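# Latch thermal cycler lid and start its run

## Task

Bring the thermal cycler's lid down by hand, without dropping or slamming it, and latch it; then press START so the cycler displays Running. The cycler is loose on the table and must finish within about a finger's width of its starting spot, still upright and barely rotated. The plate must stay flat in its block. Everything must stay in place on its own once the robot lets go, and at the end the gripper must release and move away.

## Robot and tools

Robot: one xArm7 arm (seven revolute joints) with a two-finger parallel gripper and three cameras: cam_head_left, cam_head_right and cam_wrist, each 672x504 pixels. There is only one arm, so every command carries one gripper's numbers.

Frames. The scene frame has its origin on the table top beneath the arm's base, +z up, +x forward, +y to the left when looking along +x. The base may sit slightly tilted. Results report end_effector_position (metres) and end_effector_quat_wxyz, plus linear (m/s) and angular (rad/s) velocities, all in the scene frame. That position is the pinch point between the closed finger pads, roughly 2 cm short of the fingertips; closing pushes the tips out about 10 mm more along the gripper's +z. The gripper frame: fingers point along +z, they open and close along y. Reported positions get less accurate at long reach.

The row. Motion commands use a row of 7 numbers, each in [-1, 1]: dx, dy, dz, rx, ry, rz, opening. The first six are an offset, not a pose: they are expressed in the gripper's own axes and measured from the gripper pose shown in the most recent result (before any result of the scene shows it, and for a second call inside the same reply, from where the robot is when that call begins). A value of 1.0 equals 0.6 m of travel or 180 degrees; rx, ry, rz form a single rotation vector. The seventh number, opening, is absolute: +1 is fully open (84 mm between pads), -1 is closed. Because offsets start from a measured pose, all-zero offsets do not mean stay still; they pull the hand back to that measured pose.

Tools.
- execute_actions {"actions": [...], "pictures": bool}. The list holds at most one item. Empty list: just report the current state. {"rows": [[7 numbers], ...], "steps": n}: up to 15 rows and n up to 15 control steps of 1/30 s (default 15); each row is used for one step and the last row repeats to fill the count. Every row is an offset from the same starting pose, not from the previous row. {"steps": n} with no rows is a wait of up to 300 steps counted from the previous result, thinking time included. A refused call moves nothing.
- move {"target": [7 numbers], "speed": m/s}: drives the gripper in a straight line toward one target row (offset as above), speed 0.002 to 0.5, default 0.25; rotation is capped at twice that in rad/s. The path lasts 0.5 to 10 s and is cut off at 10 s. It turns the shorter way round and does not slow down for obstacles; the real gripper may lag, wander or overshoot speed, mostly with a near-straight arm. The opening is applied when the move starts. The result adds a "move:" line: done (settled near target), off_target, moving, held or fault, plus the remaining distance and any limits (paced = the sent pose was clipped; held = a safety check blocked steps, after which the arm may jump faster).
- wait {"seconds": 0 to 10}: let time pass, sending nothing new.
- zoom_image {"camera", "region": [x0, y0, x1, y1]}: a closer look at part of a camera's last image, pixels from the top-left, at most 504 by 504.
- read_manual: returns URDF licence text only.
Replying with no tool call also ends things.

Motion limits. Each step, the commanded pose is clipped to within 70 mm and 16 degrees of the measured pose, then reached by damped inverse kinematics, position before orientation. After an action, the arm continues only to the last clipped pose, so long reaches need several calls; check the pose in each result. A "Hand target" line shows where the controller is heading. "pose unreachable" and HELD mark steps altered or blocked by the clearance check (a mount under the base counts as arm). Joints move at most 3.14 rad/s. Joint ranges are given in radians (e.g. elbow -0.192 to 3.927, wrist pitch -1.693 to 3.142).

Forces and gripping. Against something solid the push keeps rising, to a cap, while the hand is short of its target; moving away ends it, zeros do not. Faster moves and targets set deeper past contact hit harder. grip_measured is the real opening on the command scale; to hold something, command an opening well below it (further below = firmer, about 24 N per pad max). The hand can only grip plates, blocks or reservoirs across their width, on the body above the flange; a pad jammed onto a base flange may stay stuck. Joint torque at its load limit (waist and shoulder 46.5, upper arm roll, elbow, forearm roll 27.9, wrist 18.6 N m) triggers a fault: the joint backs off, the arm holds 10 s, the call is dropped. Holding loads heats motors; MOTOR HOT appears from 65 °C and an OVER-TEMPERATURE FAULT brakes the arm at 80 °C.

Task notes. Latched means both: lid fully closed and handle pressed down onto its stop. If the lid is down but not latched, swing the handle fully up (the lid may rise with it) and then down onto its stop without releasing it. START has no effect until latched. Lower the lid gently, never drop it. Do not shove the cycler: it is free-standing. Nothing may fall or be knocked off the table. The simulation keeps running while replies are being written, so long pauses let held loads sag and motors heat.

Each tool is called after ">>>" by a JSON object that holds its "api" and its "payload".

## Session

>>> {"api": "execute_actions", "payload": {"actions": []}}

Scene clock: 0.00 s of 7800.00 s.
end_effector_position=(+0.7283, +0.3152, +0.3427) grip_measured=+1.00 end_effector_quat_wxyz=(-0.258, +0.947, -0.016, +0.189) end_effector_velocity=(+0.000, +0.000, +0.001) end_effector_angular_velocity=(+0.000, -0.002, +0.000)
Joint positions: [ 0.485  0.76  -0.001  2.148  0.43   0.854  0.171  0.084]
Joint velocities: [ 0.001 -0.    -0.001  0.002  0.     0.    -0.    -0.   ]
Motor temperatures (°C, as the motors report them): [37 38 38 34 40 45 40]
Hand target: +0.728, +0.315, +0.343; -0.258, +0.947, -0.016, +0.189

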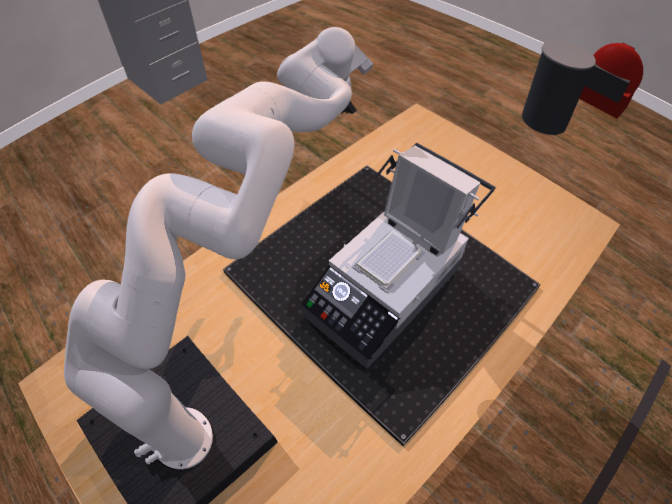

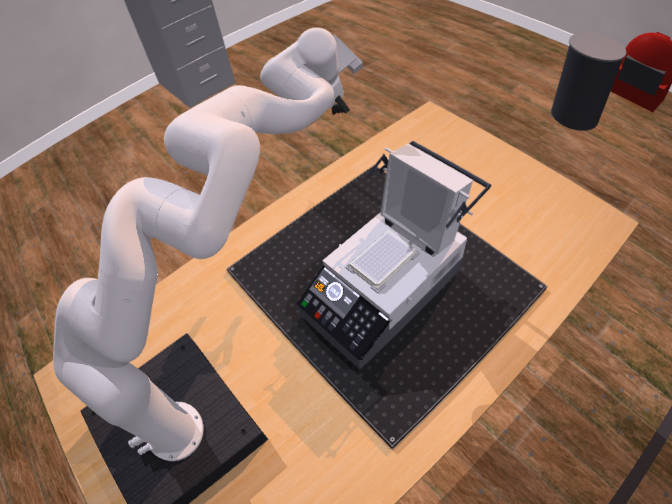

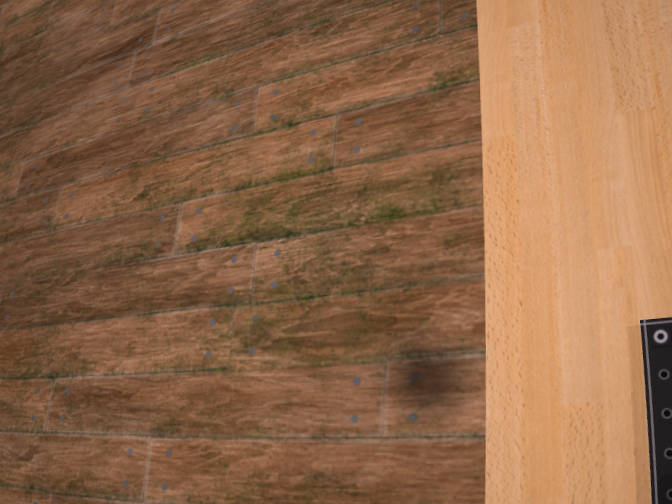

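>>> {"api": "zoom_image", "payload": {"camera": "cam_head_left", "region": [290, 130, 510, 380]}}

>>> {"api": "zoom_image", "payload": {"camera": "cam_head_right", "region": [290, 130, 510, 380]}}

Region (290, 130, 510, 380) of cam_head_left's 672x504 image, scaled by 2.016, with more detail than that image has; it fills the left 444 columns of this view, and the rest is white.

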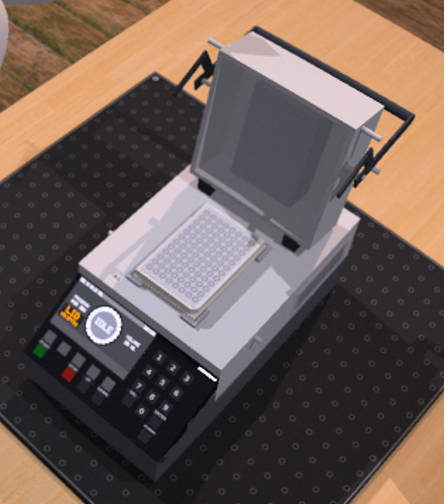

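Region (290, 130, 510, 380) of cam_head_right's 672x504 image, scaled by 2.016, with more detail than that image has; it fills the left 444 columns of this view, and the rest is white.

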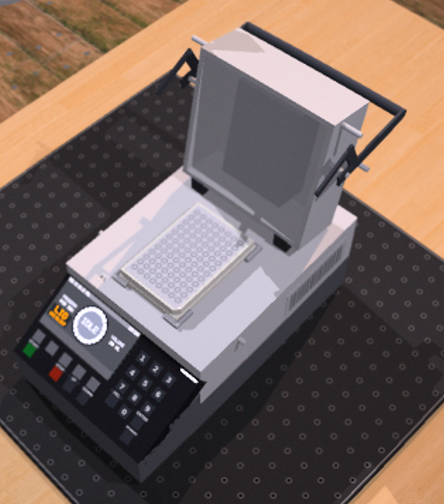

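>>> {"api": "move", "payload": {"target": [-0.062,-0.135,-0.362,-0.168,-0.123,-0.01,1]}}

>>> {"api": "move", "payload": {"target": [-0.25,0.42,-0.05,0,0,0,1]}}

Scene clock: 6.10 s of 7800.00 s.
end_effector_position=(+0.6086, +0.2863, +0.5413) grip_measured=+1.00 end_effector_quat_wxyz=(-0.088, +0.980, -0.000, +0.177) end_effector_velocity=(-0.002, +0.000, +0.009) end_effector_angular_velocity=(-0.012, -0.024, +0.008)
Joint positions: [ 0.645  0.671 -0.13   2.708  0.075  1.625  0.434  0.084]
Joint velocities: [ 0.009 -0.008  0.002  0.007 -0.023 -0.002 -0.007  0.   ]
Motor temperatures (°C, as the motors report them): [37 38 38 35 40 45 40]
Hand target: +0.608, +0.286, +0.542; -0.087, +0.980, +0.000, +0.178
Off the commanded pose: 0.002 m, 23 deg; orientation clipped at the last step of the last action.
elbow stopped short: the move would have taken joint 4 (elbow) straighter than the controller allows; a more bent joint 4 avoids this.
After step 90, 1.27 s passed at rest.
move: off_target; limits=paced

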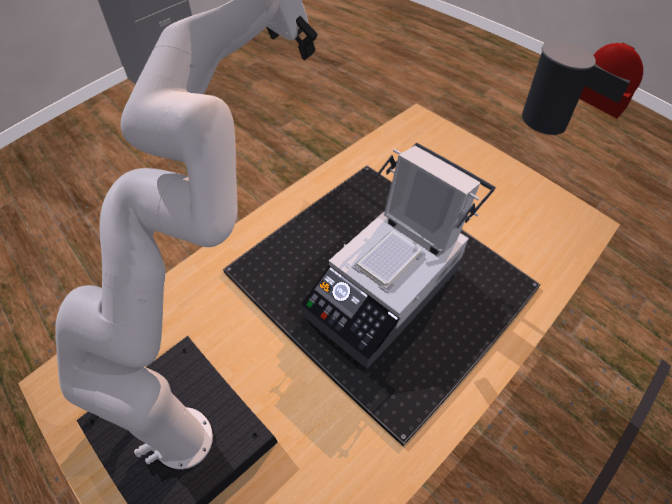

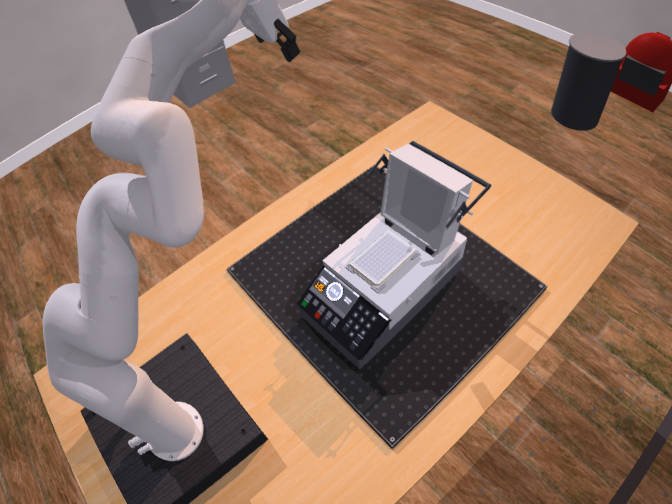

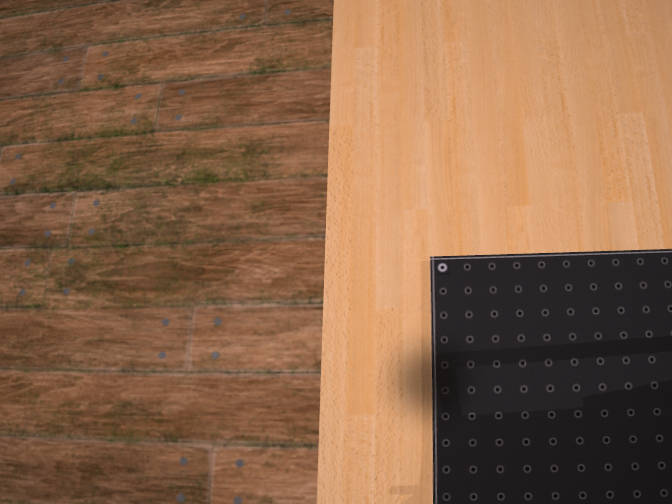

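Scene clock: 7.83 s of 7800.00 s.
end_effector_position=(+0.4648, +0.0388, +0.4749) grip_measured=+1.00 end_effector_quat_wxyz=(-0.087, +0.980, -0.001, +0.177) end_effector_velocity=(-0.001, -0.005, +0.001) end_effector_angular_velocity=(+0.003, -0.009, -0.007)
Joint positions: [ 0.492 -0.378 -0.251  1.167  0.031  1.137  0.087  0.084]
Joint velocities: [-0.005 -0.011 -0.005 -0.011 -0.    -0.009 -0.004  0.   ]
Motor temperatures (°C, as the motors report them): [37 38 38 35 40 45 40]
Hand target: +0.465, +0.038, +0.475; -0.087, +0.980, -0.001, +0.178
Off the commanded pose: 0.002 m, 0 deg.
move: done

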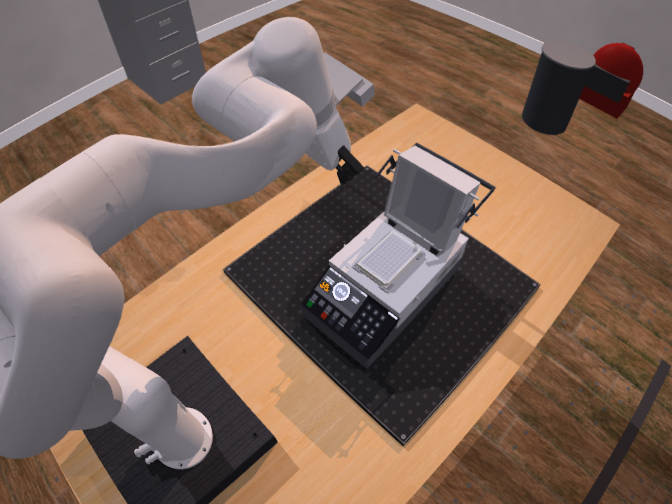

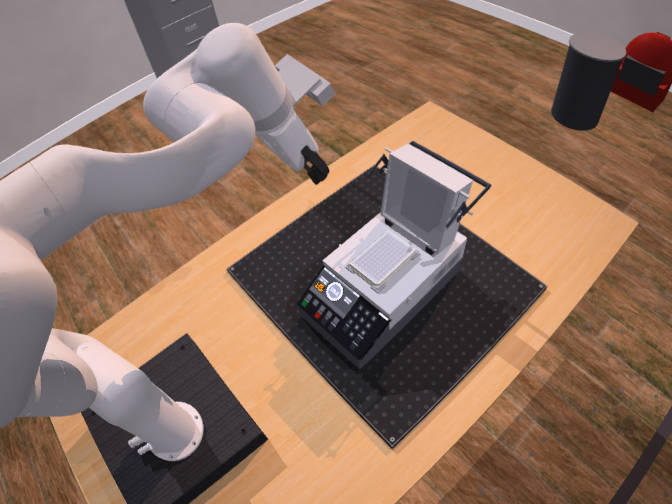

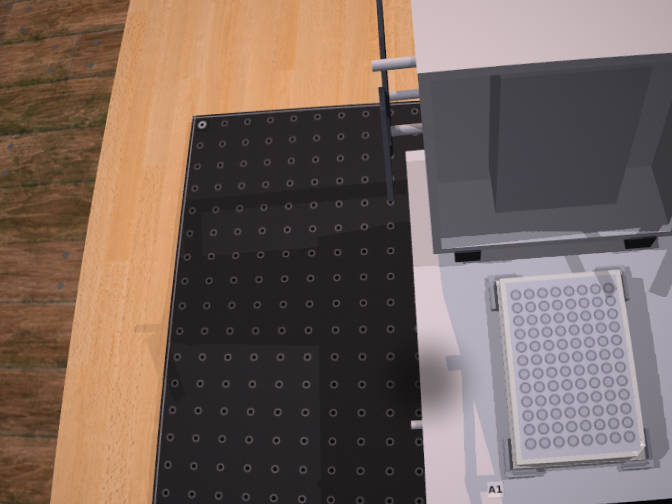

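>>> {"api": "move", "payload": {"target": [0.138,0.072,-0.115,-0.056,-0.113,0,1]}}

Scene clock: 11.17 s of 7800.00 s.
end_effector_position=(+0.5195, -0.0180, +0.5588) grip_measured=+1.00 end_effector_quat_wxyz=(+0.000, +1.000, +0.001, +0.004) end_effector_velocity=(+0.001, -0.000, +0.002) end_effector_angular_velocity=(+0.002, +0.022, -0.001)
Joint positions: [ 0.285  0.464 -0.37   2.588  0.179  2.109 -0.094  0.084]
Joint velocities: [-0.093  0.151  0.022  0.281  0.062  0.149  0.006  0.   ]
Motor temperatures (°C, as the motors report them): [37 38 38 35 40 45 40]
Hand target: +0.520, -0.018, +0.559; +0.000, +1.000, +0.001, +0.002
Off the commanded pose: 0.001 m, 0 deg.
move: done

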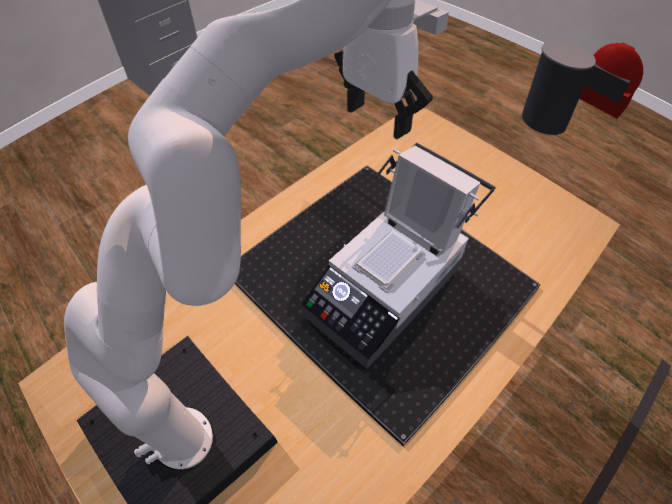

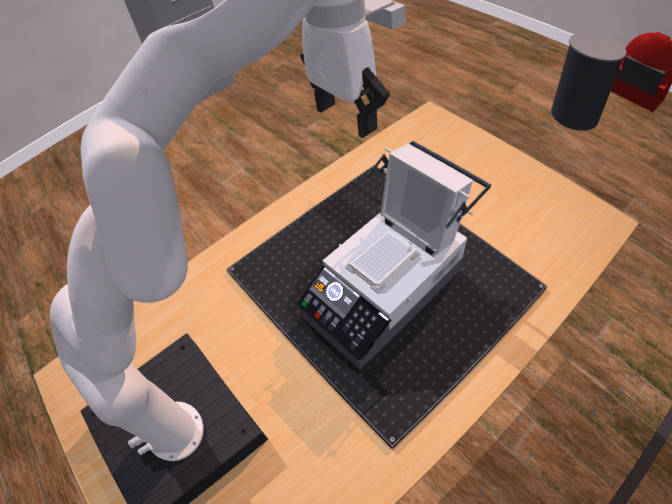

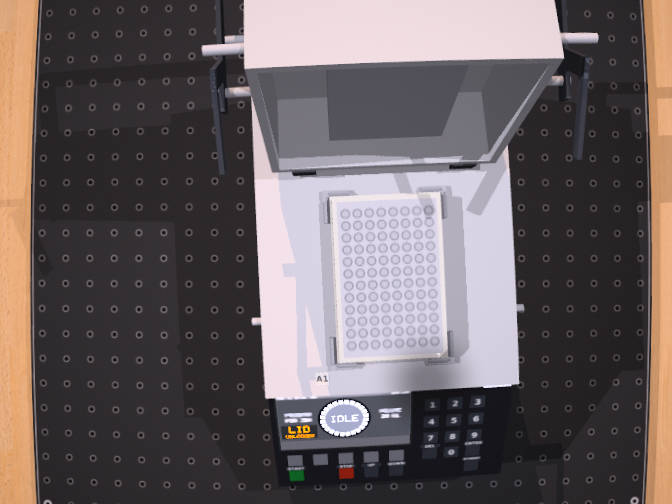

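>>> {"api": "move", "payload": {"target": [0.22,0,0.1,0,0.11,0,1]}}

Scene clock: 14.60 s of 7800.00 s.
end_effector_position=(+0.6516, -0.0187, +0.5001) grip_measured=+1.00 end_effector_quat_wxyz=(+0.001, +0.985, +0.000, +0.175) end_effector_velocity=(+0.002, +0.001, -0.005) end_effector_angular_velocity=(-0.002, +0.001, +0.001)
Joint positions: [ 0.378  0.381 -0.378  2.11   0.16   1.374 -0.095  0.084]
Joint velocities: [ 0.004  0.     0.    -0.015 -0.002 -0.014  0.     0.   ]
Motor temperatures (°C, as the motors report them): [37 38 38 35 40 45 40]
Hand target: +0.652, -0.019, +0.500; +0.001, +0.984, +0.000, +0.175
Off the commanded pose: 0.001 m, 0 deg.
move: done

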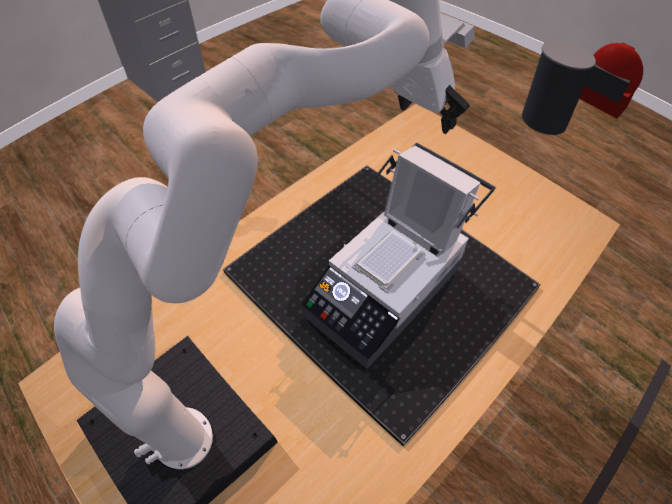

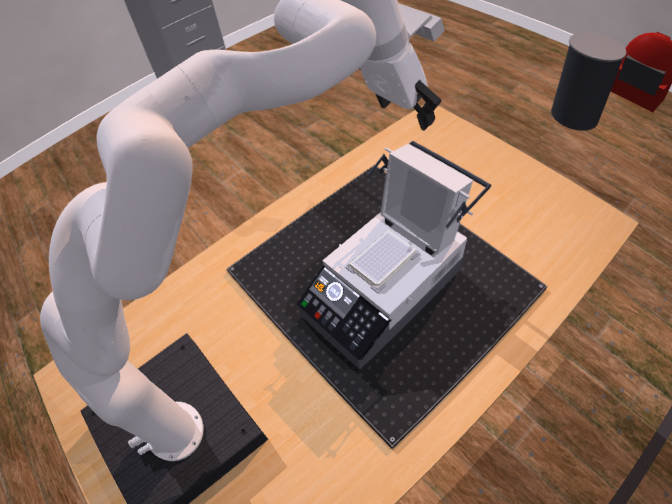

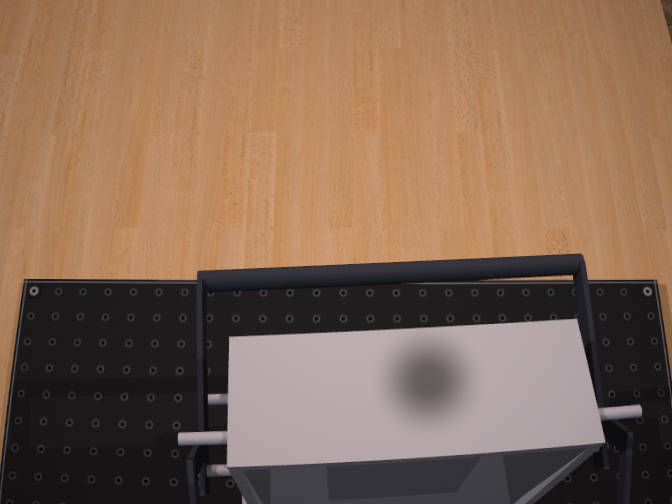

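>>> {"api": "move", "payload": {"target": [0.11,0,0.09,0,0,0,1]}}

Scene clock: 19.63 s of 7800.00 s.
end_effector_position=(+0.7309, -0.0192, +0.4718) grip_measured=+1.00 end_effector_quat_wxyz=(+0.001, +0.978, +0.000, +0.208) end_effector_velocity=(+0.002, +0.001, +0.001) end_effector_angular_velocity=(+0.000, -0.008, +0.001)
Joint positions: [ 0.211  0.807 -0.331  2.706  0.27   1.472 -0.079  0.084]
Joint velocities: [-0.014  0.015  0.035  0.032 -0.024  0.004  0.009 -0.   ]
Motor temperatures (°C, as the motors report them): [37 39 38 36 40 45 40]
Hand target: +0.731, -0.019, +0.471; +0.001, +0.978, +0.000, +0.208
Off the commanded pose: 0.001 m, 4 deg.
elbow stopped short: the move would have taken joint 4 (elbow) straighter than the controller allows; a more bent joint 4 avoids this.
After step 90, 1.03 s passed at rest.
move: off_target

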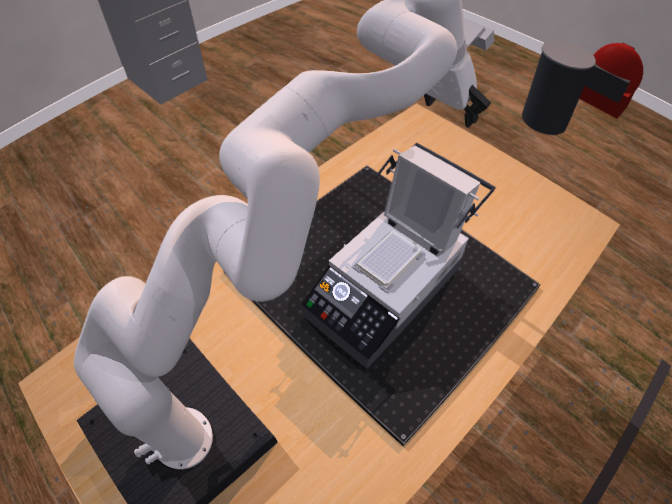

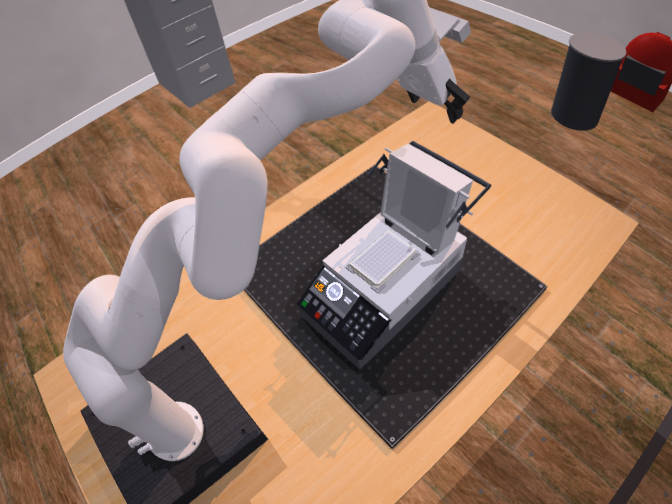

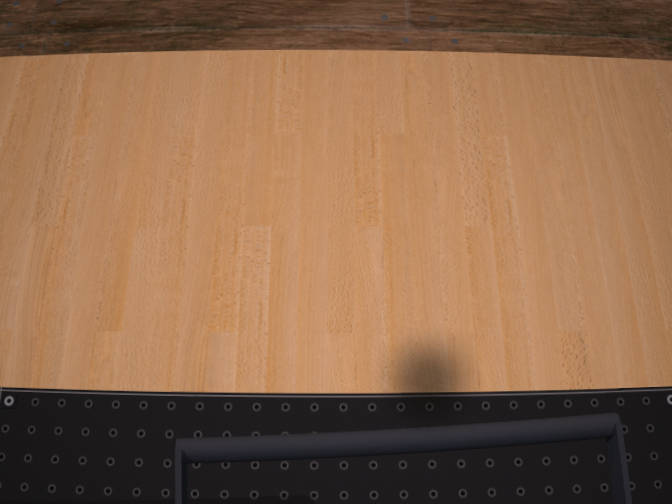

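>>> {"api": "move", "payload": {"target": [-0.2,-0.42,0,-0.2,0,0,1]}}

>>> {"api": "move", "payload": {"target": [0,-0.1,0.1,-0.08,0,0,1]}}

Scene clock: 33.47 s of 7800.00 s.
end_effector_position=(+0.6223, +0.2322, +0.4214) grip_measured=+1.00 end_effector_quat_wxyz=(+0.303, +0.930, -0.064, +0.196) end_effector_velocity=(-0.003, +0.010, -0.001) end_effector_angular_velocity=(-0.004, +0.010, +0.003)
Joint positions: [ 1.003  0.847 -0.601  2.474 -0.325  1.654  0.553  0.084]
Joint velocities: [-0.022  0.056  0.007  0.107  0.017  0.059 -0.016 -0.   ]
Motor temperatures (°C, as the motors report them): [37 39 38 36 40 45 40]
Hand target: +0.622, +0.233, +0.421; +0.303, +0.930, -0.063, +0.196
Off the commanded pose: 0.001 m, 0 deg.
After step 90, 9.07 s passed at rest.
move: done

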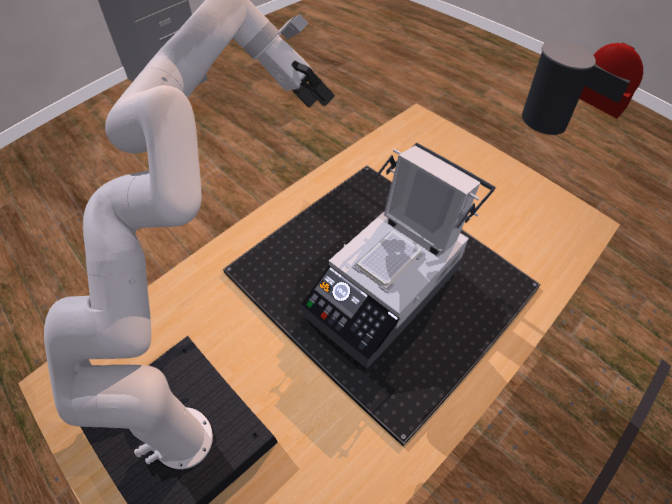

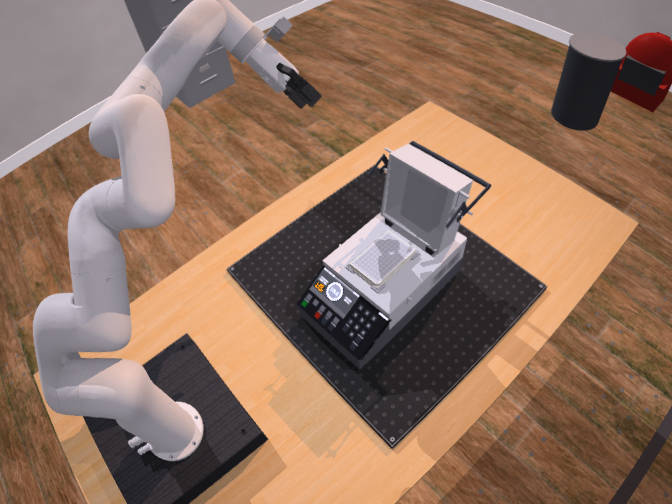

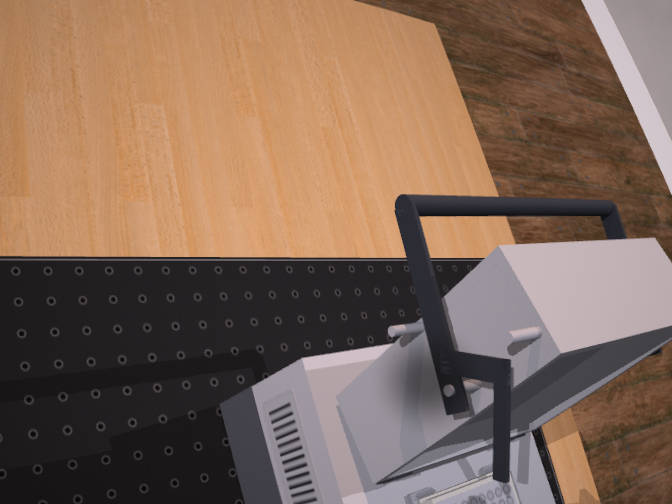

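Scene clock: 34.47 s of 7800.00 s.
end_effector_position=(+0.6555, +0.2442, +0.3453) grip_measured=+1.00 end_effector_quat_wxyz=(+0.393, +0.887, -0.060, +0.235) end_effector_velocity=(+0.001, -0.001, -0.009) end_effector_angular_velocity=(-0.009, +0.011, -0.002)
Joint positions: [ 0.956  1.156 -0.67   2.709 -0.373  1.664  0.609  0.084]
Joint velocities: [ 0.007  0.018 -0.046 -0.005  0.044 -0.006 -0.009 -0.   ]
Motor temperatures (°C, as the motors report them): [37 39 38 36 40 45 40]
Hand target: +0.656, +0.244, +0.344; +0.394, +0.887, -0.060, +0.235
Off the commanded pose: 0.001 m, 7 deg.
elbow stopped short: the move would have taken joint 4 (elbow) straighter than the controller allows; a more bent joint 4 avoids this.
move: off_target

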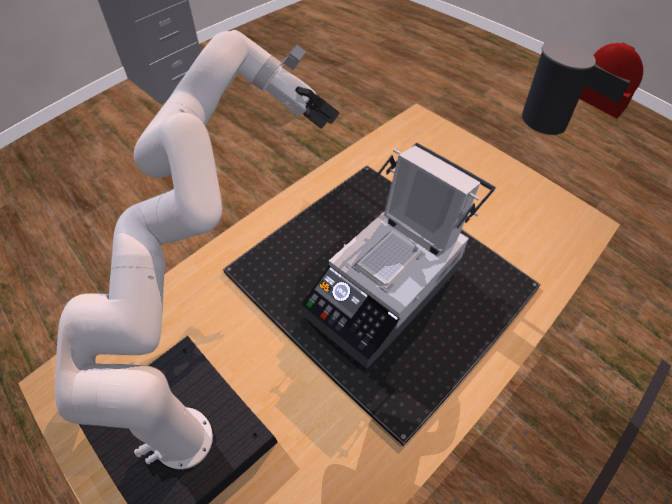

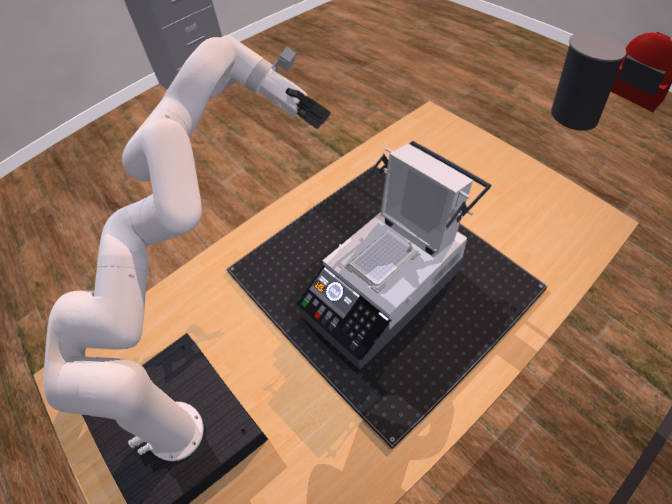

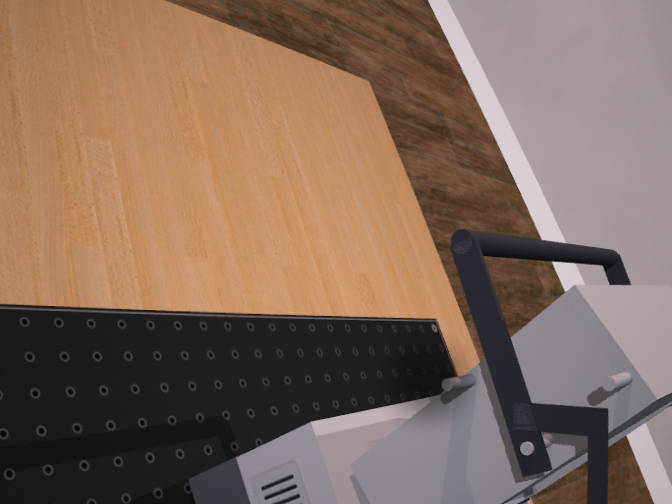

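>>> {"api": "move", "payload": {"target": [0.072,0.417,0.177,0.19,-0.217,0.471,-0.2], "speed": 0.2}}

Scene clock: 45.80 s of 7800.00 s.
end_effector_position=(+0.6589, +0.0007, +0.4731) grip_measured=-0.22 end_effector_quat_wxyz=(-0.150, +0.708, -0.671, +0.161) end_effector_velocity=(+0.000, -0.003, +0.002) end_effector_angular_velocity=(+0.006, -0.006, -0.008)
Joint positions: [ 0.714  0.315 -0.71   1.831  0.241  1.121  1.397  0.035]
Joint velocities: [-0.003 -0.004 -0.002 -0.004  0.004 -0.005  0.003 -0.   ]
Motor temperatures (°C, as the motors report them): [37 39 38 36 40 45 40]
Hand target: +0.659, -0.000, +0.473; -0.151, +0.707, -0.672, +0.161
Off the commanded pose: 0.002 m, 0 deg.
After step 90, 3.60 s passed at rest.
move: done

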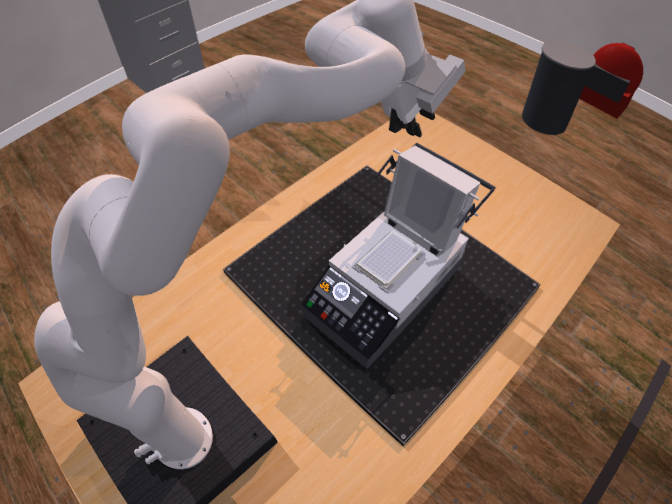

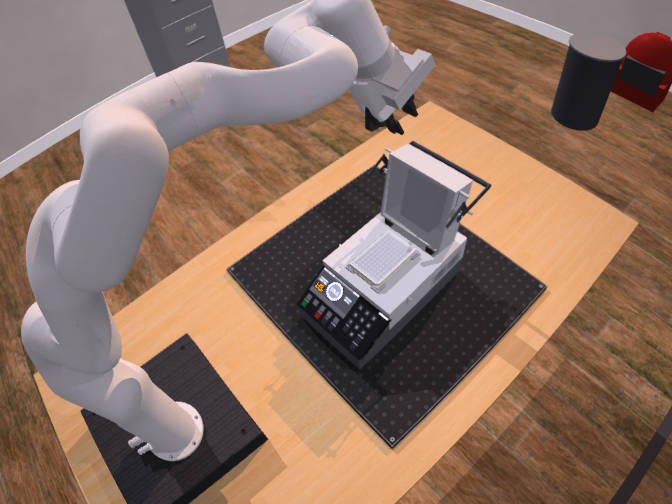

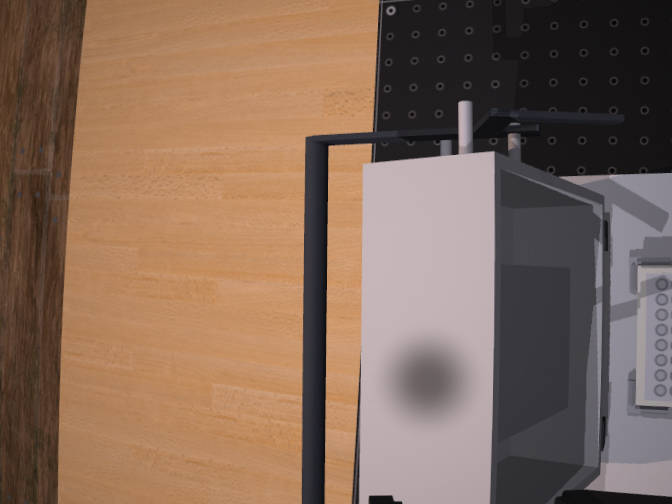

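>>> {"api": "move", "payload": {"target": [0,-0.06,0.24,0,0,0,-0.2], "speed": 0.1}}

Scene clock: 49.50 s of 7800.00 s.
end_effector_position=(+0.7527, +0.0016, +0.3586) grip_measured=-0.22 end_effector_quat_wxyz=(-0.151, +0.708, -0.671, +0.161) end_effector_velocity=(+0.001, +0.000, -0.005) end_effector_angular_velocity=(-0.001, +0.007, -0.000)
Joint positions: [ 0.514  0.697 -0.618  2.068  0.453  1.011  1.327  0.035]
Joint velocities: [-0.004  0.01   0.003  0.006  0.001  0.002  0.001 -0.   ]
Motor temperatures (°C, as the motors report them): [37 39 38 36 40 45 40]
Hand target: +0.753, +0.002, +0.358; -0.151, +0.708, -0.671, +0.160
Off the commanded pose: 0.001 m, 0 deg.
move: done

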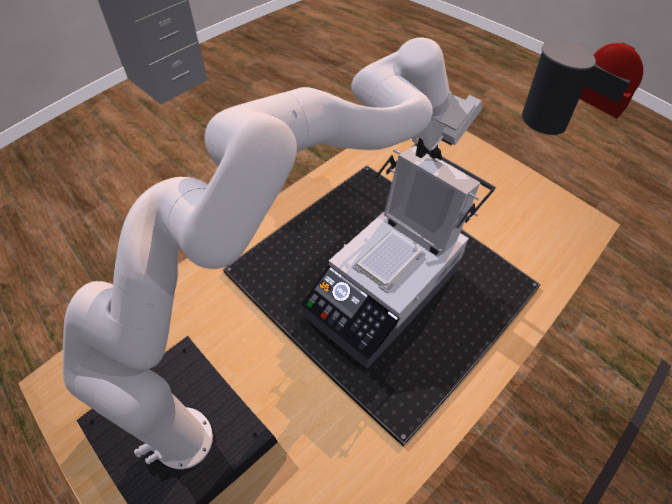

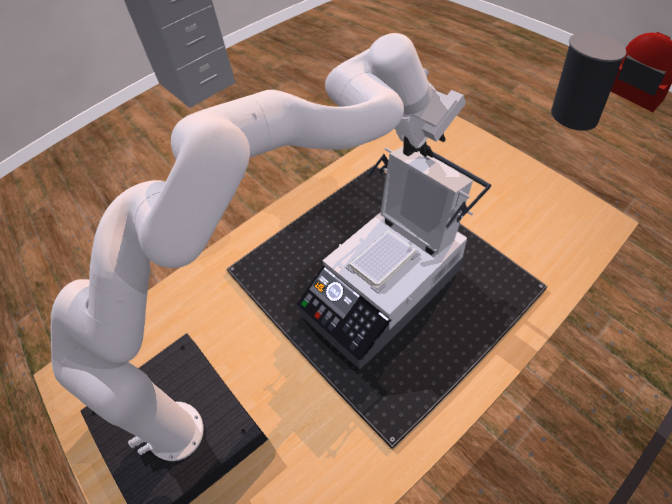

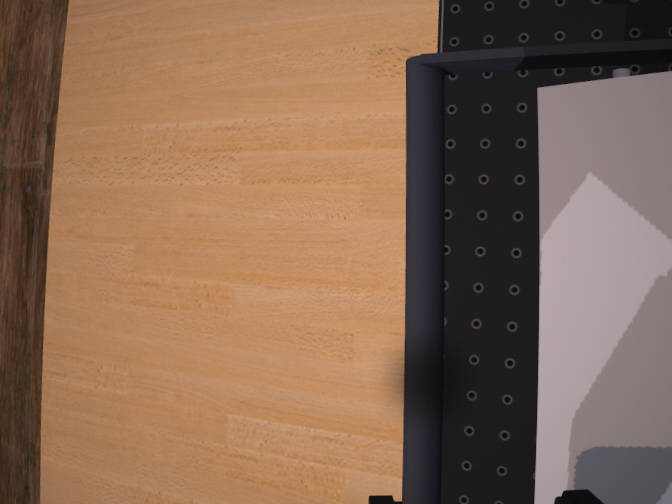

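>>> {"api": "move", "payload": {"target": [0,-0.018,0.04,0,0,0,-0.48], "speed": 0.05}}

Scene clock: 51.77 s of 7800.00 s.
end_effector_position=(+0.7726, +0.0020, +0.3419) grip_measured=-0.50 end_effector_quat_wxyz=(-0.151, +0.708, -0.671, +0.161) end_effector_velocity=(+0.002, +0.001, +0.002) end_effector_angular_velocity=(-0.000, -0.004, +0.001)
Joint positions: [ 0.457  0.798 -0.594  2.198  0.478  1.033  1.338  0.022]
Joint velocities: [-0.005  0.007  0.002  0.018  0.001  0.006  0.002 -0.   ]
Motor temperatures (°C, as the motors report them): [37 39 38 36 40 45 40]
Hand target: +0.773, +0.002, +0.341; -0.151, +0.708, -0.671, +0.161
Off the commanded pose: 0.000 m, 0 deg.
move: done

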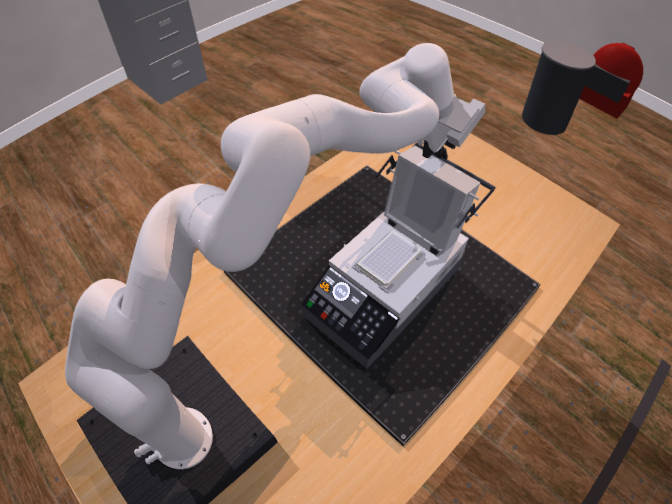

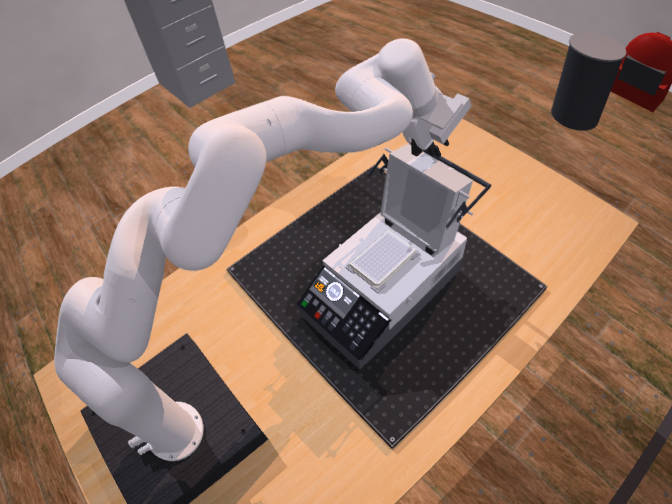

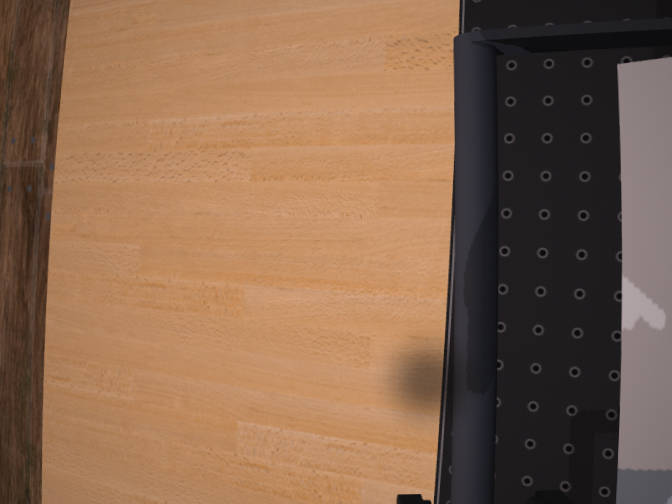

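>>> {"api": "move", "payload": {"target": [0,0.002,0.08,0,0,0,-0.48], "speed": 0.03}}

Scene clock: 54.57 s of 7800.00 s.
end_effector_position=(+0.7939, +0.0027, +0.3114) grip_measured=-0.50 end_effector_quat_wxyz=(-0.159, +0.707, -0.669, +0.168) end_effector_velocity=(+0.001, +0.001, +0.000) end_effector_angular_velocity=(+0.004, -0.000, +0.001)
Joint positions: [ 0.417  0.895 -0.569  2.276  0.506  0.989  1.338  0.022]
Joint velocities: [-0.008  0.005  0.008  0.012 -0.001  0.004  0.002 -0.   ]
Motor temperatures (°C, as the motors report them): [37 39 38 36 40 45 40]
Hand target: +0.792, +0.002, +0.298; -0.151, +0.708, -0.671, +0.161
Off the commanded pose: 0.013 m, 1 deg.
move: off_target

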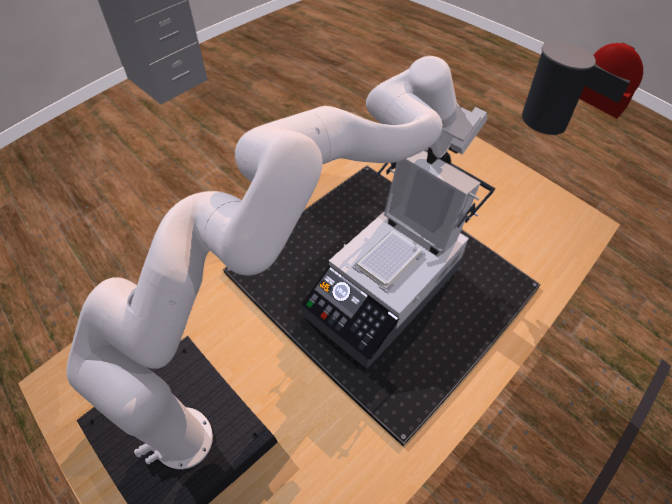

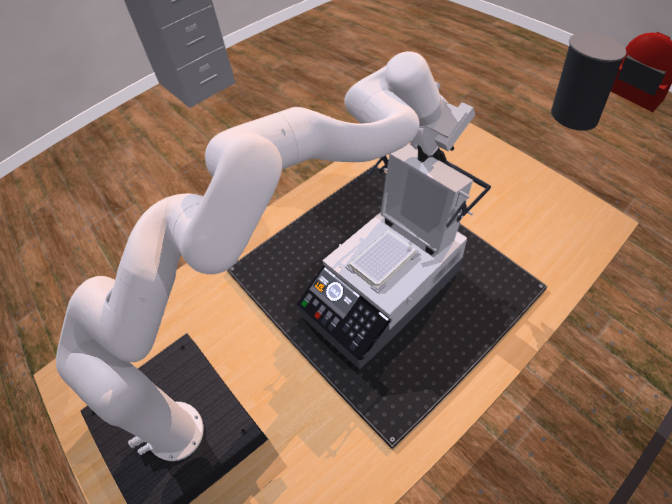

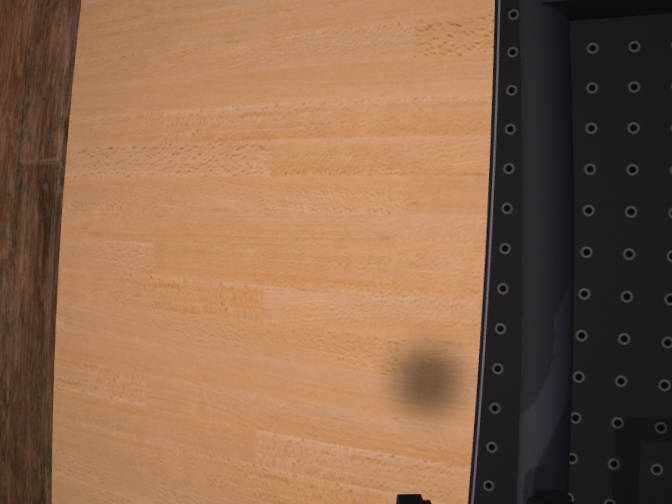

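>>> {"api": "move", "payload": {"target": [0,0.002,-0.025,-0.05,0,0,-0.4], "speed": 0.05}}

Scene clock: 57.97 s of 7800.00 s.
end_effector_position=(+0.7852, +0.0028, +0.3239) grip_measured=-0.42 end_effector_quat_wxyz=(-0.124, +0.714, -0.676, +0.136) end_effector_velocity=(-0.001, -0.000, -0.001) end_effector_angular_velocity=(+0.000, +0.005, -0.001)
Joint positions: [ 0.27   1.06  -0.506  2.709  0.45   1.3    1.435  0.026]
Joint velocities: [-0.01  -0.004  0.05  -0.001 -0.048 -0.002  0.009  0.   ]
Motor temperatures (°C, as the motors report them): [37 39 38 36 40 45 40]
Hand target: +0.785, +0.003, +0.324; -0.124, +0.714, -0.676, +0.136
Off the commanded pose: 0.001 m, 3 deg.
elbow stopped short: the move would have taken joint 4 (elbow) straighter than the controller allows; a more bent joint 4 avoids this.
move: off_target

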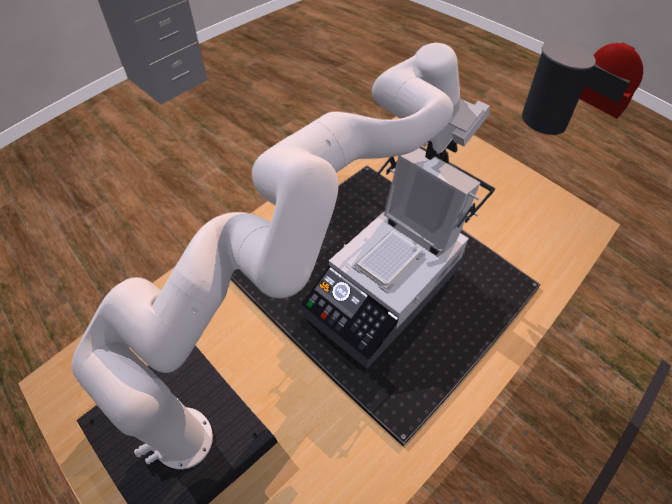

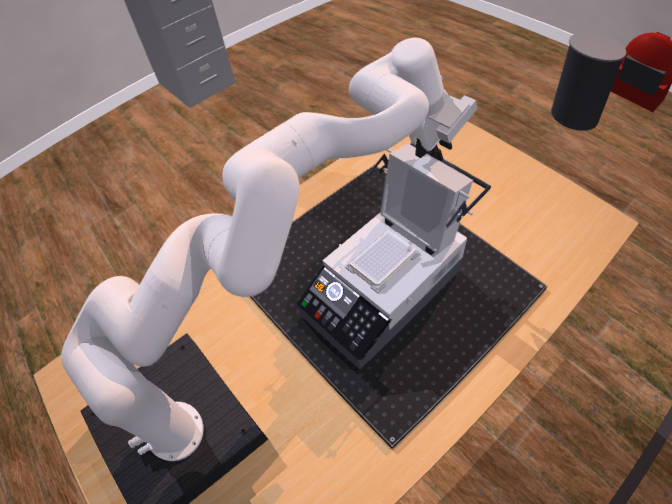

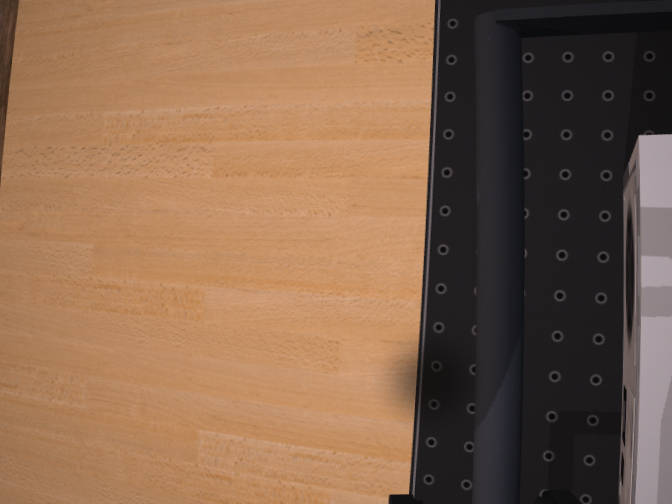

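>>> {"api": "move", "payload": {"target": [0,0.009,0.045,0,0,0,-0.4], "speed": 0.03}}

>>> {"api": "zoom_image", "payload": {"camera": "cam_head_right", "region": [370, 90, 500, 220]}}

Scene clock: 60.73 s of 7800.00 s.
end_effector_position=(+0.7910, +0.0028, +0.3063) grip_measured=-0.41 end_effector_quat_wxyz=(-0.128, +0.713, -0.675, +0.141) end_effector_velocity=(-0.000, +0.000, -0.000) end_effector_angular_velocity=(+0.010, -0.006, -0.002)
Joint positions: [ 0.316  1.018 -0.517  2.557  0.456  1.192  1.406  0.026]
Joint velocities: [ 0.016 -0.029 -0.001 -0.061  0.007 -0.032 -0.01  -0.   ]
Motor temperatures (°C, as the motors report them): [37 39 38 36 40 45 40]
Hand target: +0.790, +0.002, +0.297; -0.124, +0.714, -0.676, +0.136
Off the commanded pose: 0.010 m, 1 deg.
move: off_target

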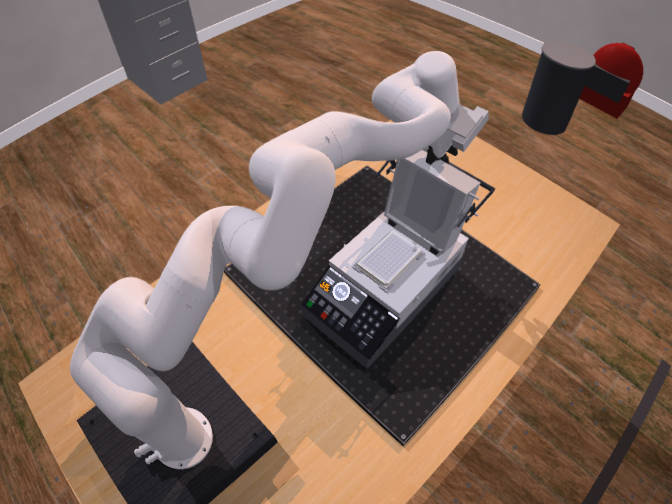

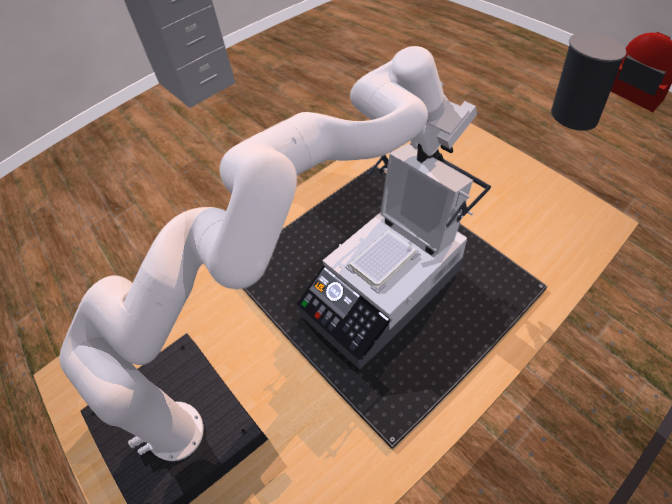

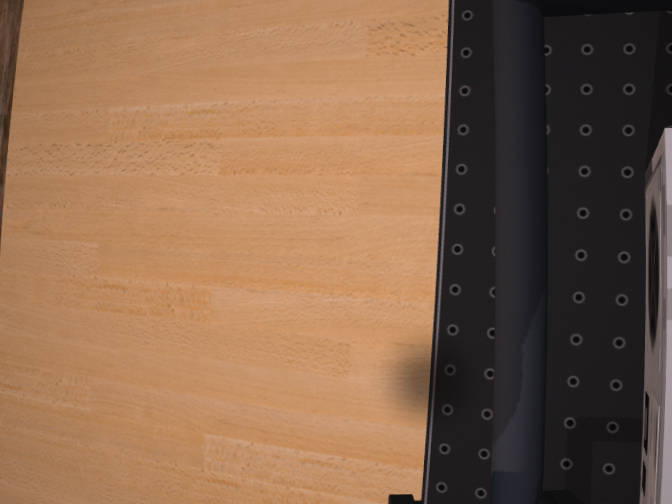

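Region (370, 90, 500, 220) of cam_head_right's 672x504 image, scaled by 3.877, with more detail than that image has.

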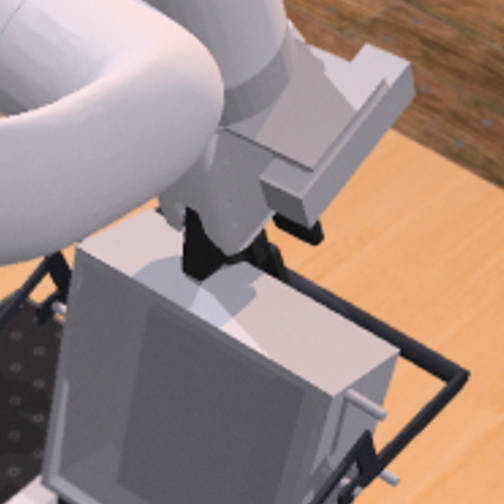

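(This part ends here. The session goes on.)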